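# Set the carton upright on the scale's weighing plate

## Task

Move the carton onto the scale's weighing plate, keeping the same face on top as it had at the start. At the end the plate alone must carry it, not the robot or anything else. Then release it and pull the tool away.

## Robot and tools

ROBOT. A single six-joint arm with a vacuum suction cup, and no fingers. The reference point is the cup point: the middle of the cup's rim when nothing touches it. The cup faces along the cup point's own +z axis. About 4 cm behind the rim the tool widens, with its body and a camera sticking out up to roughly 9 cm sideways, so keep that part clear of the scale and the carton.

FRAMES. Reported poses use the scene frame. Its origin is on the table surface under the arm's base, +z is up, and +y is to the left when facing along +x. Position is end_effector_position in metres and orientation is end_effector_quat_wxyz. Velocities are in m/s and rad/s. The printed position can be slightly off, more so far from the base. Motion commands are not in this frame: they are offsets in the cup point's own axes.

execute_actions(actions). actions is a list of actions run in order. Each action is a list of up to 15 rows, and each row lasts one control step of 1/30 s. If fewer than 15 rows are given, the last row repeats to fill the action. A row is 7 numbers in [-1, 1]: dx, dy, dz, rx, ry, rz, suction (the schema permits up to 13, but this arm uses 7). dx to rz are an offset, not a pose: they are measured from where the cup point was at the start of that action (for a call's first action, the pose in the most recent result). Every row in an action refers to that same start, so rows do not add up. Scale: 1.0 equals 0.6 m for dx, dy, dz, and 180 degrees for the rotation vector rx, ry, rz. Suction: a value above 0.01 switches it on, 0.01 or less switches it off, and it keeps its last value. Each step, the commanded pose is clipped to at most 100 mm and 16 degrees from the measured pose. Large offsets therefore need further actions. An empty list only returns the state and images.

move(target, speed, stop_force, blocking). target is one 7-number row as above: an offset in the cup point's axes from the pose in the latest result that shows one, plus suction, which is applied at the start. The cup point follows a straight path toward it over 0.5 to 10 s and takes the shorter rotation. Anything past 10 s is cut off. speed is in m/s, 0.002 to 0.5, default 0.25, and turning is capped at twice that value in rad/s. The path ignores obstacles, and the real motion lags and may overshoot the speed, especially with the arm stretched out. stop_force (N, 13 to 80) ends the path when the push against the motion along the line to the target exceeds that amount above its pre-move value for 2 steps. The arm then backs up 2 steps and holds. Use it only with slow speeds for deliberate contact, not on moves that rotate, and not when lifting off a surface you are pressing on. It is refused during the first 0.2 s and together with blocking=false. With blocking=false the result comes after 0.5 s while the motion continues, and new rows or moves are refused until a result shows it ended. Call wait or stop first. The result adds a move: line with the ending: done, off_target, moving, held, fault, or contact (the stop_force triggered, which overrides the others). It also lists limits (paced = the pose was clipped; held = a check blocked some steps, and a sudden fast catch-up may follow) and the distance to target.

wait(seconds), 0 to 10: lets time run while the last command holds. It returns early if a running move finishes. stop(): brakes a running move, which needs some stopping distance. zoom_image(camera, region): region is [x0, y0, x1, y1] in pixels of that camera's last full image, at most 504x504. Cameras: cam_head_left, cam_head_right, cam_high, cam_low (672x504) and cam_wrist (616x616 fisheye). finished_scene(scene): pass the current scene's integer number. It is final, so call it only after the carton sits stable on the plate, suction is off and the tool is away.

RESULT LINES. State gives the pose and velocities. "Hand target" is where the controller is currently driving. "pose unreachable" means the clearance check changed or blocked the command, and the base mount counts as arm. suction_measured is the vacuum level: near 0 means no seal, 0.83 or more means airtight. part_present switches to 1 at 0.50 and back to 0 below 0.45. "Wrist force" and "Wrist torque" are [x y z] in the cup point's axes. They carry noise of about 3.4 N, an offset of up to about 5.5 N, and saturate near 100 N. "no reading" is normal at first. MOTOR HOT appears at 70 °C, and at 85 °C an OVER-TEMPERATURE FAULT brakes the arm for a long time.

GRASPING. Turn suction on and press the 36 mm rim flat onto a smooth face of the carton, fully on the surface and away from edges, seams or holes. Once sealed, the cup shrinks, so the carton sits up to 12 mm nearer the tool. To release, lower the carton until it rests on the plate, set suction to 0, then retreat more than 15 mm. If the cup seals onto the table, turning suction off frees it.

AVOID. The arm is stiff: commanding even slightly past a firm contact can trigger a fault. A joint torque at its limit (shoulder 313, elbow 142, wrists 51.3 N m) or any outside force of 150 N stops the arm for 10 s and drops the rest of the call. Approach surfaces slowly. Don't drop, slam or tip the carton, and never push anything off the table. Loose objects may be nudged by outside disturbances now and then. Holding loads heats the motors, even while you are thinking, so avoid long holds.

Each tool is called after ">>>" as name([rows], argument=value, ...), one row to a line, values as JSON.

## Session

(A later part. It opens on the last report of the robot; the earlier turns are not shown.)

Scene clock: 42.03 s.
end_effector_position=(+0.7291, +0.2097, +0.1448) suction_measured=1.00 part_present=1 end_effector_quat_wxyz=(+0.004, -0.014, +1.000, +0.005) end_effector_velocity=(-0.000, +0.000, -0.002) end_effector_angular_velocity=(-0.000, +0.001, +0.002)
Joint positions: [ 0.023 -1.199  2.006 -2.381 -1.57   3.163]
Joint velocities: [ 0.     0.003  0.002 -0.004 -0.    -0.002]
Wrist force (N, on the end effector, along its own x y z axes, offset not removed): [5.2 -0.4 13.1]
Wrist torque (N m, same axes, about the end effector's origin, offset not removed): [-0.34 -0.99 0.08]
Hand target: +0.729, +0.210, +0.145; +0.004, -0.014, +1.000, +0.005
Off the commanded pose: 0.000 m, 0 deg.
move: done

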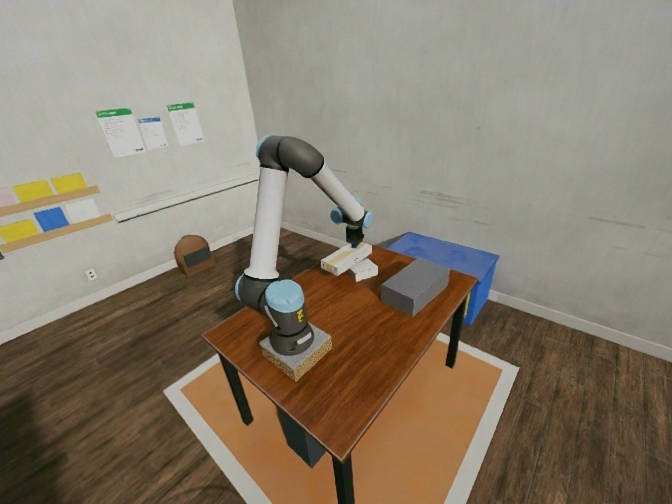

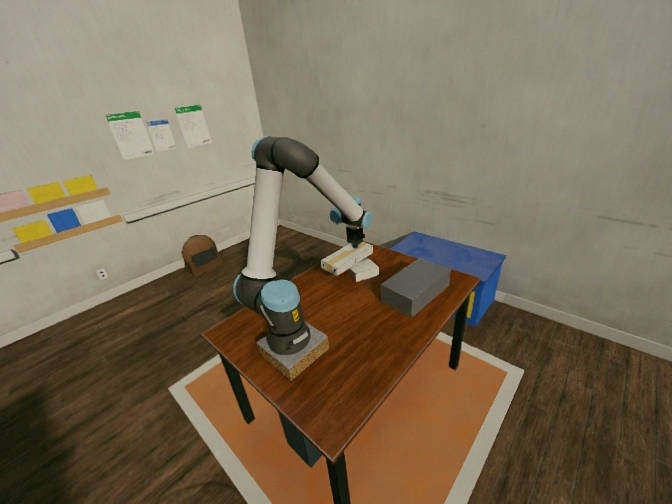

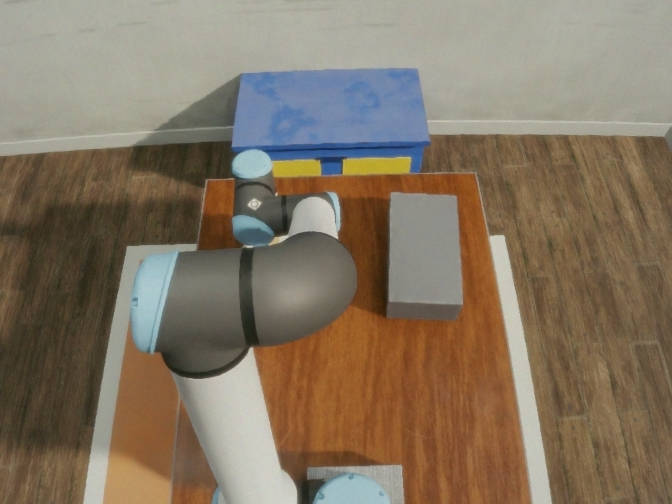

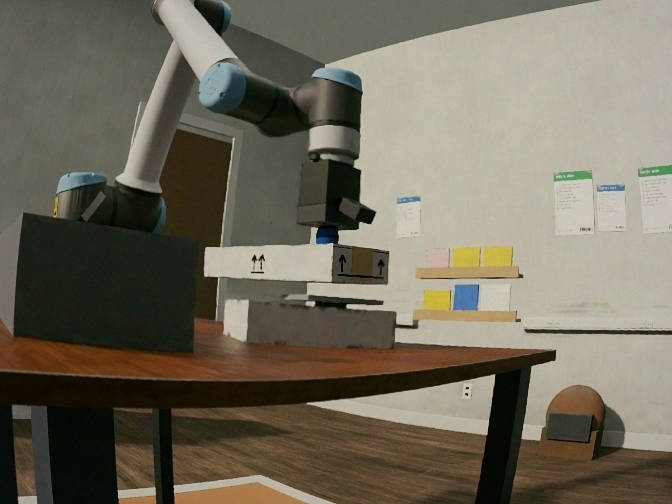

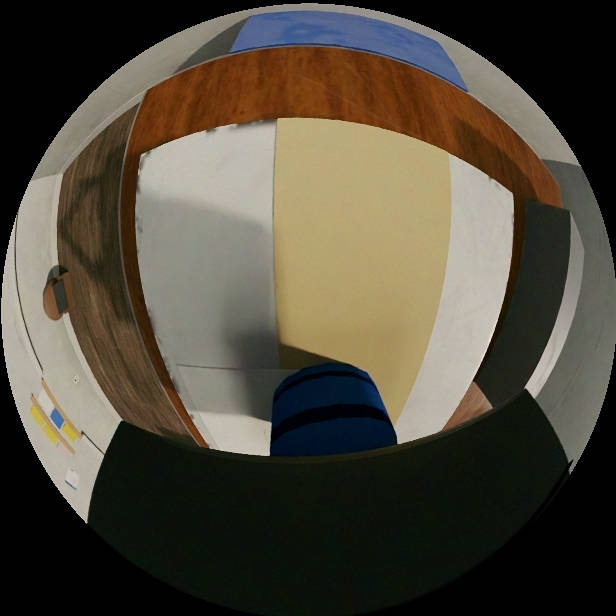

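>>> move(target=[0,0,0.1,0,0,0,1], speed=0.015, stop_force=14)

>>> move(target=[0,0,-0.03,0,0,0,0], speed=0.03)

>>> move(target=[0,0,-0.12,0,0,0,0])

>>> wait(seconds=1)

Scene clock: 47.73 s.
end_effector_position=(+0.7293, +0.2099, +0.1206) suction_measured=1.00 part_present=1 end_effector_quat_wxyz=(+0.004, -0.014, +1.000, +0.005) end_effector_velocity=(-0.001, +0.000, +0.003) end_effector_angular_velocity=(+0.000, +0.006, -0.000)
Joint positions: [ 0.023 -1.167  2.017 -2.425 -1.57   3.163]
Joint velocities: [ 0.    -0.004 -0.002  0.012  0.     0.   ]
Wrist force (N, on the end effector, along its own x y z axes, offset not removed): [-4.0 2.8 -8.8]
Wrist torque (N m, same axes, about the end effector's origin, offset not removed): [0.30 -0.21 -0.01]
Hand target: +0.729, +0.210, +0.121; +0.004, -0.014, +1.000, +0.005
Off the commanded pose: 0.036 m, 0 deg.
move: contact

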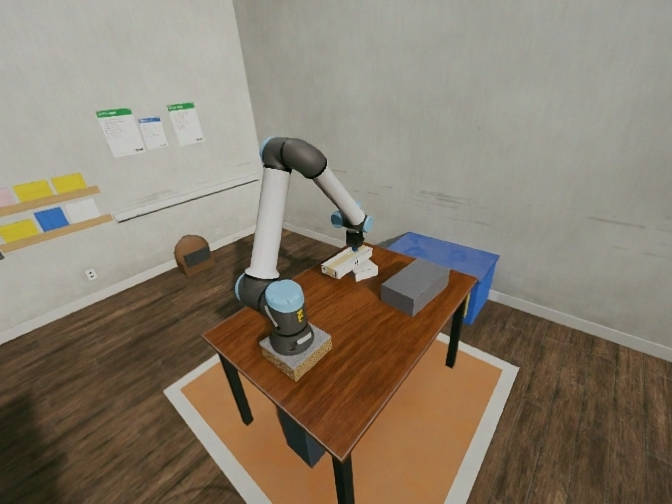

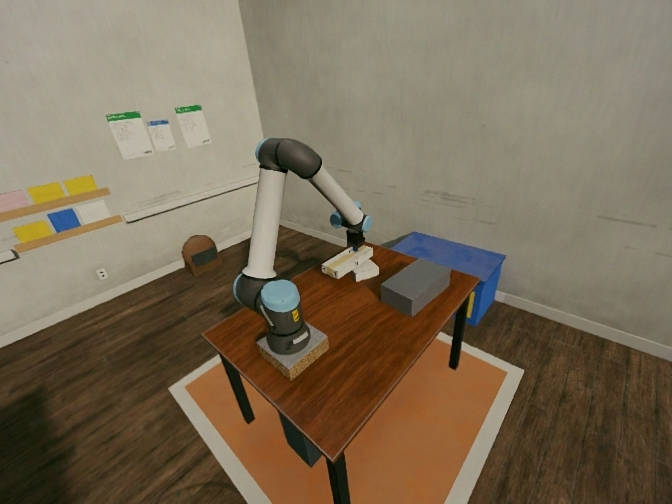

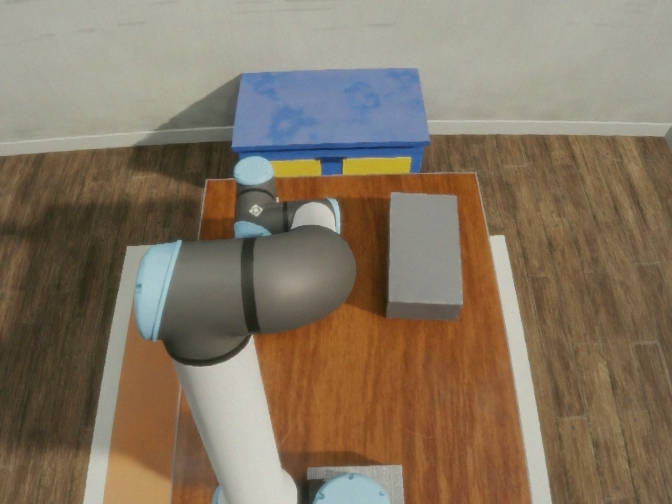

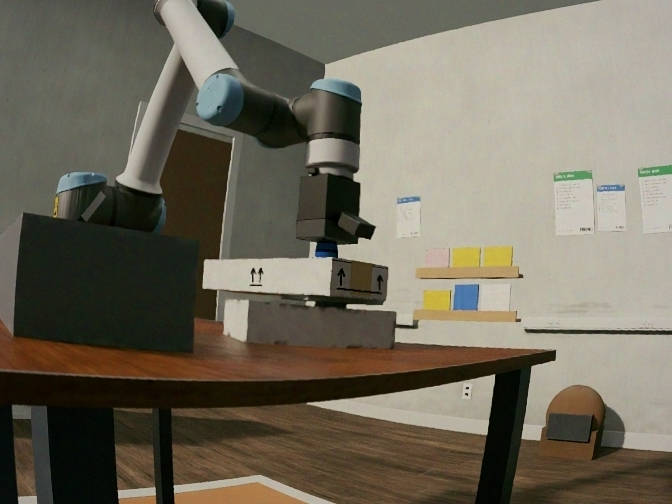

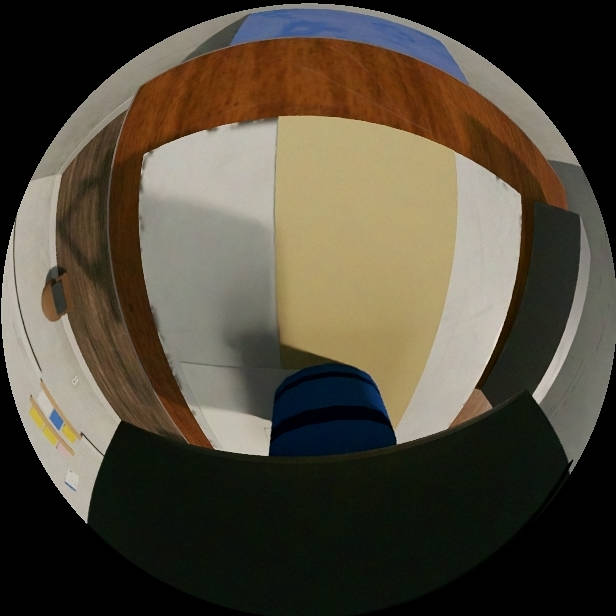

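Scene clock: 48.67 s.
end_effector_position=(+0.7291, +0.2097, +0.1384) suction_measured=0.00 part_present=0 end_effector_quat_wxyz=(+0.004, -0.014, +1.000, +0.005) end_effector_velocity=(+0.001, +0.000, +0.002) end_effector_angular_velocity=(+0.001, -0.001, +0.001)
Joint positions: [ 0.023 -1.191  2.009 -2.393 -1.57   3.163]
Joint velocities: [ 0.    -0.002 -0.002  0.003  0.001 -0.001]
Wrist force (N, on the end effector, along its own x y z axes, offset not removed): [1.0 -1.2 -3.5]
Wrist torque (N m, same axes, about the end effector's origin, offset not removed): [-0.22 -0.43 0.05]
Hand target: +0.729, +0.210, +0.139; +0.004, -0.014, +1.000, +0.005
Off the commanded pose: 0.000 m, 0 deg.
move: done

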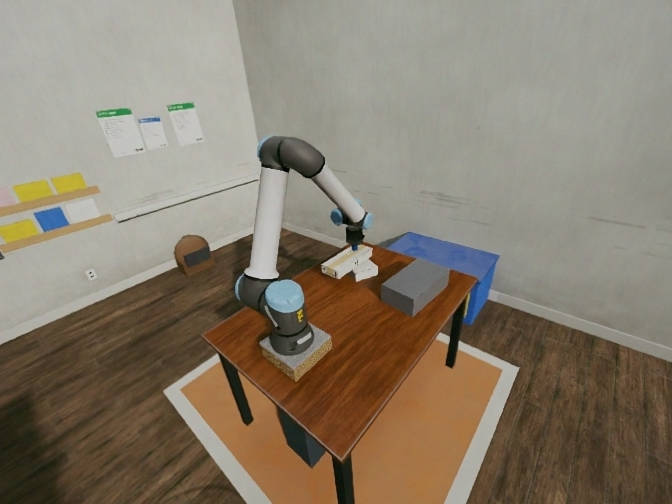

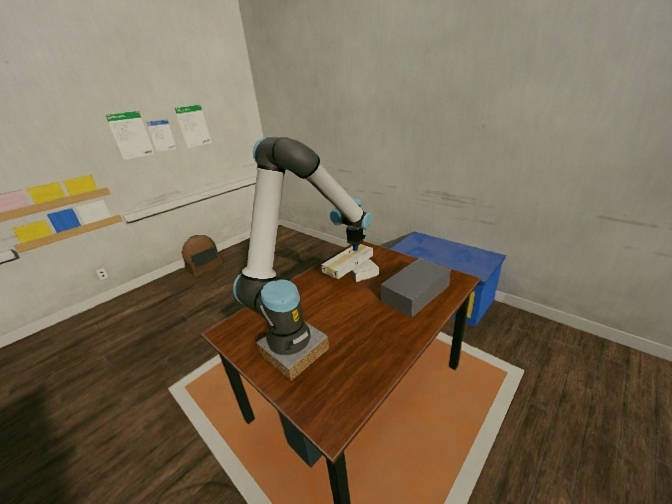

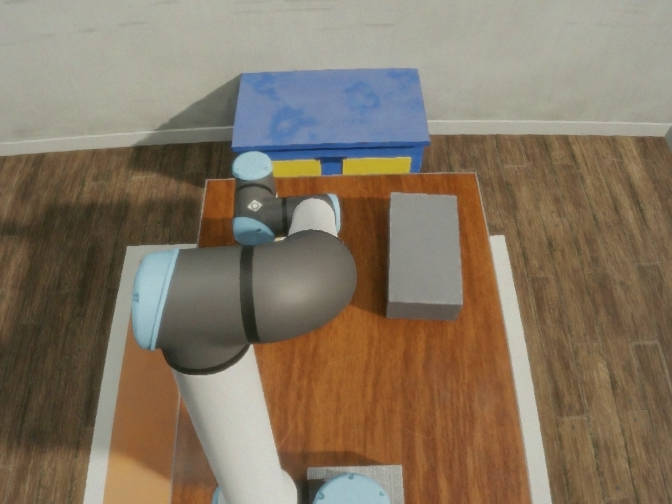

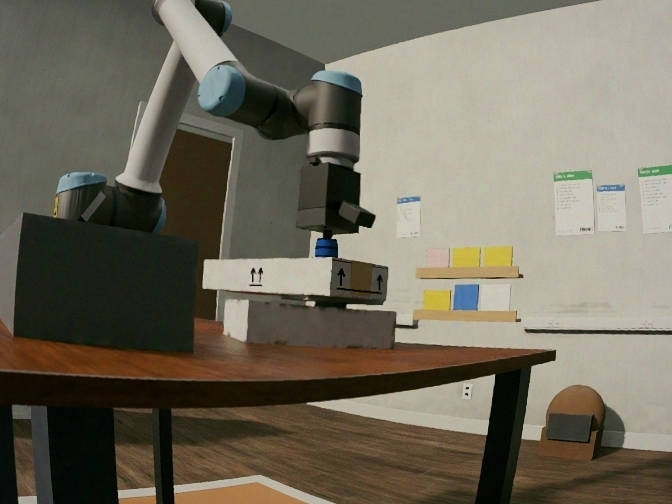

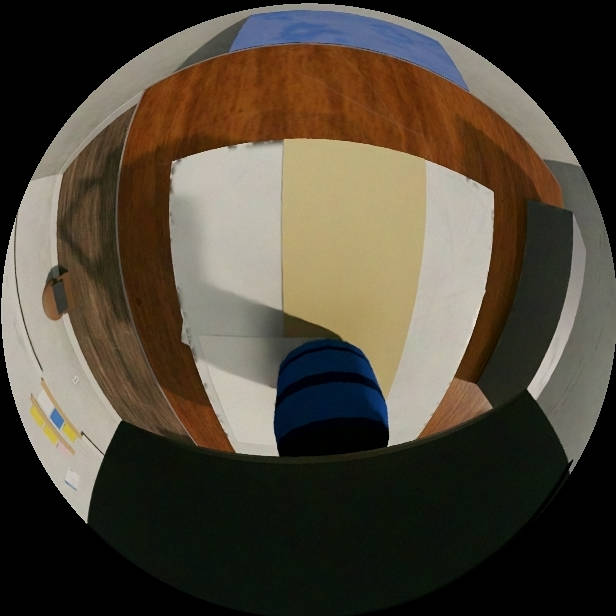

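Scene clock: 49.60 s.
end_effector_position=(+0.7286, +0.2091, +0.2103) suction_measured=0.00 part_present=0 end_effector_quat_wxyz=(+0.004, -0.014, +1.000, +0.005) end_effector_velocity=(-0.001, -0.000, +0.001) end_effector_angular_velocity=(-0.000, +0.001, +0.001)
Joint positions: [ 0.023 -1.279  1.967 -2.263 -1.57   3.163]
Joint velocities: [-0.    -0.002 -0.001  0.004 -0.    -0.001]
Wrist force (N, on the end effector, along its own x y z axes, offset not removed): [2.0 4.3 -1.9]
Wrist torque (N m, same axes, about the end effector's origin, offset not removed): [0.40 -0.45 0.00]
Hand target: +0.729, +0.209, +0.210; +0.004, -0.014, +1.000, +0.005
Off the commanded pose: 0.000 m, 0 deg.
move: done

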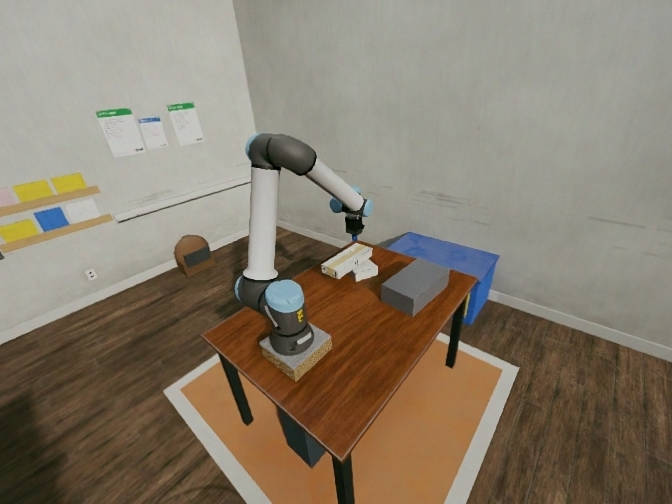

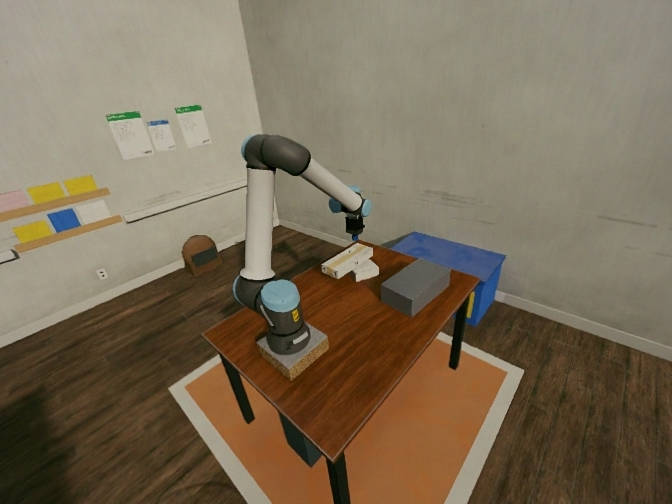

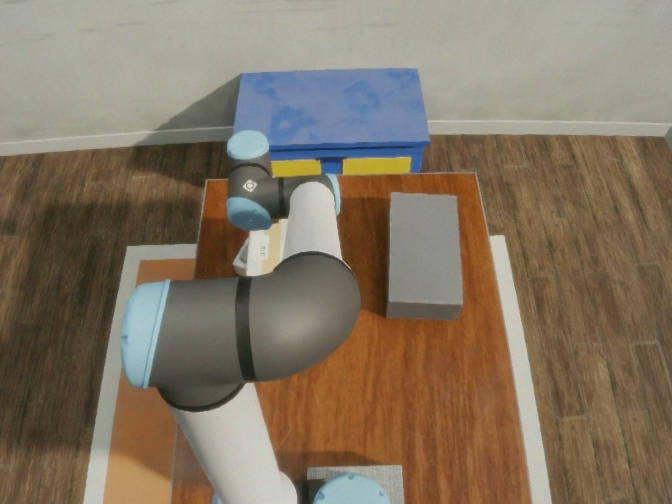

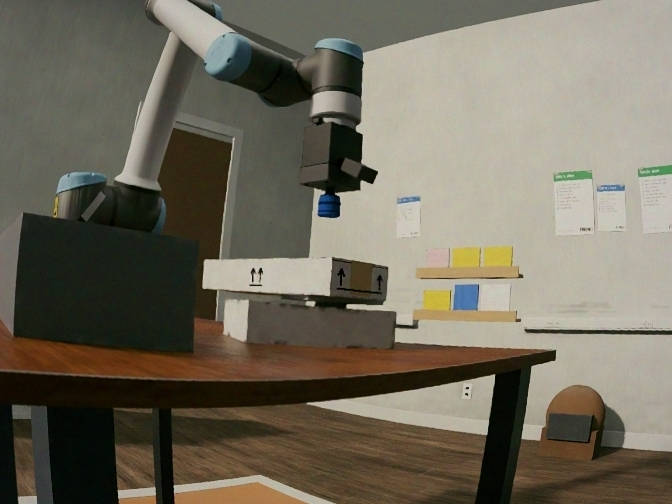

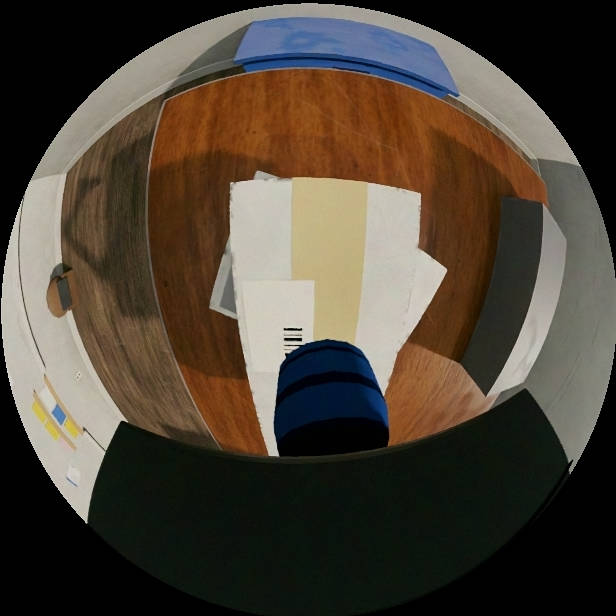

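Scene clock: 50.60 s.
end_effector_position=(+0.7287, +0.2091, +0.2105) suction_measured=0.00 part_present=0 end_effector_quat_wxyz=(+0.004, -0.014, +1.000, +0.005) end_effector_velocity=(+0.001, +0.000, +0.001) end_effector_angular_velocity=(+0.000, -0.002, -0.000)
Joint positions: [ 0.023 -1.279  1.967 -2.263 -1.57   3.163]
Joint velocities: [-0.     0.    -0.001 -0.002  0.     0.   ]
Wrist force (N, on the end effector, along its own x y z axes, offset not removed): [3.1 0.9 -5.4]
Wrist torque (N m, same axes, about the end effector's origin, offset not removed): [-0.05 -0.88 -0.01]
Hand target: +0.729, +0.209, +0.210; +0.004, -0.014, +1.000, +0.005
Off the commanded pose: 0.000 m, 0 deg.
wait: 1.00 s; at rest by 0.17 s

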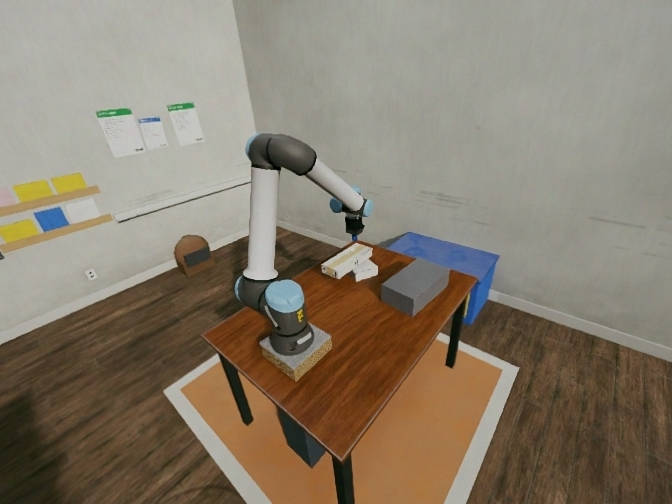

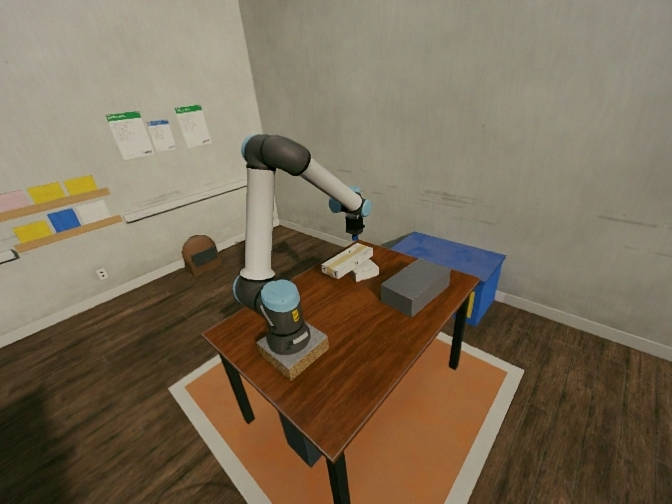

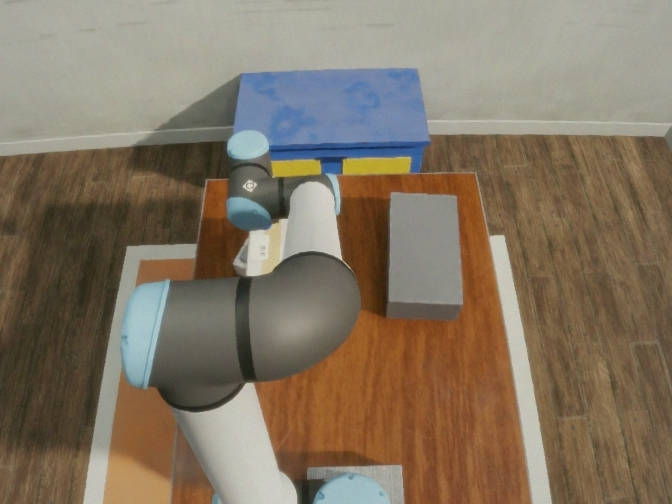

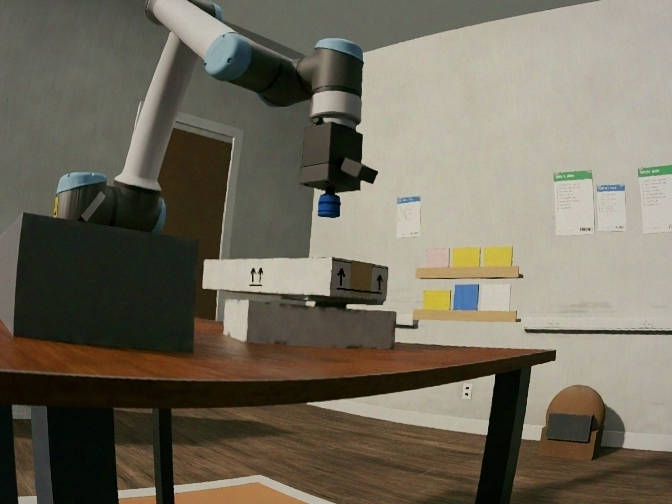

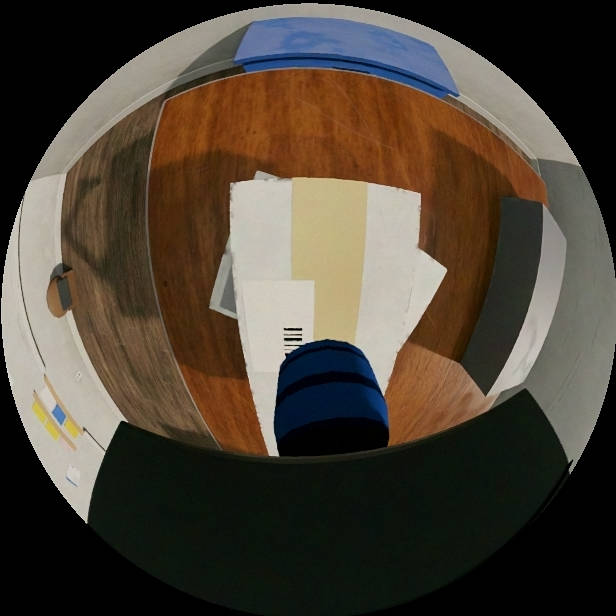

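>>> finished_scene(scene=2)

The scene is finished: the task was done.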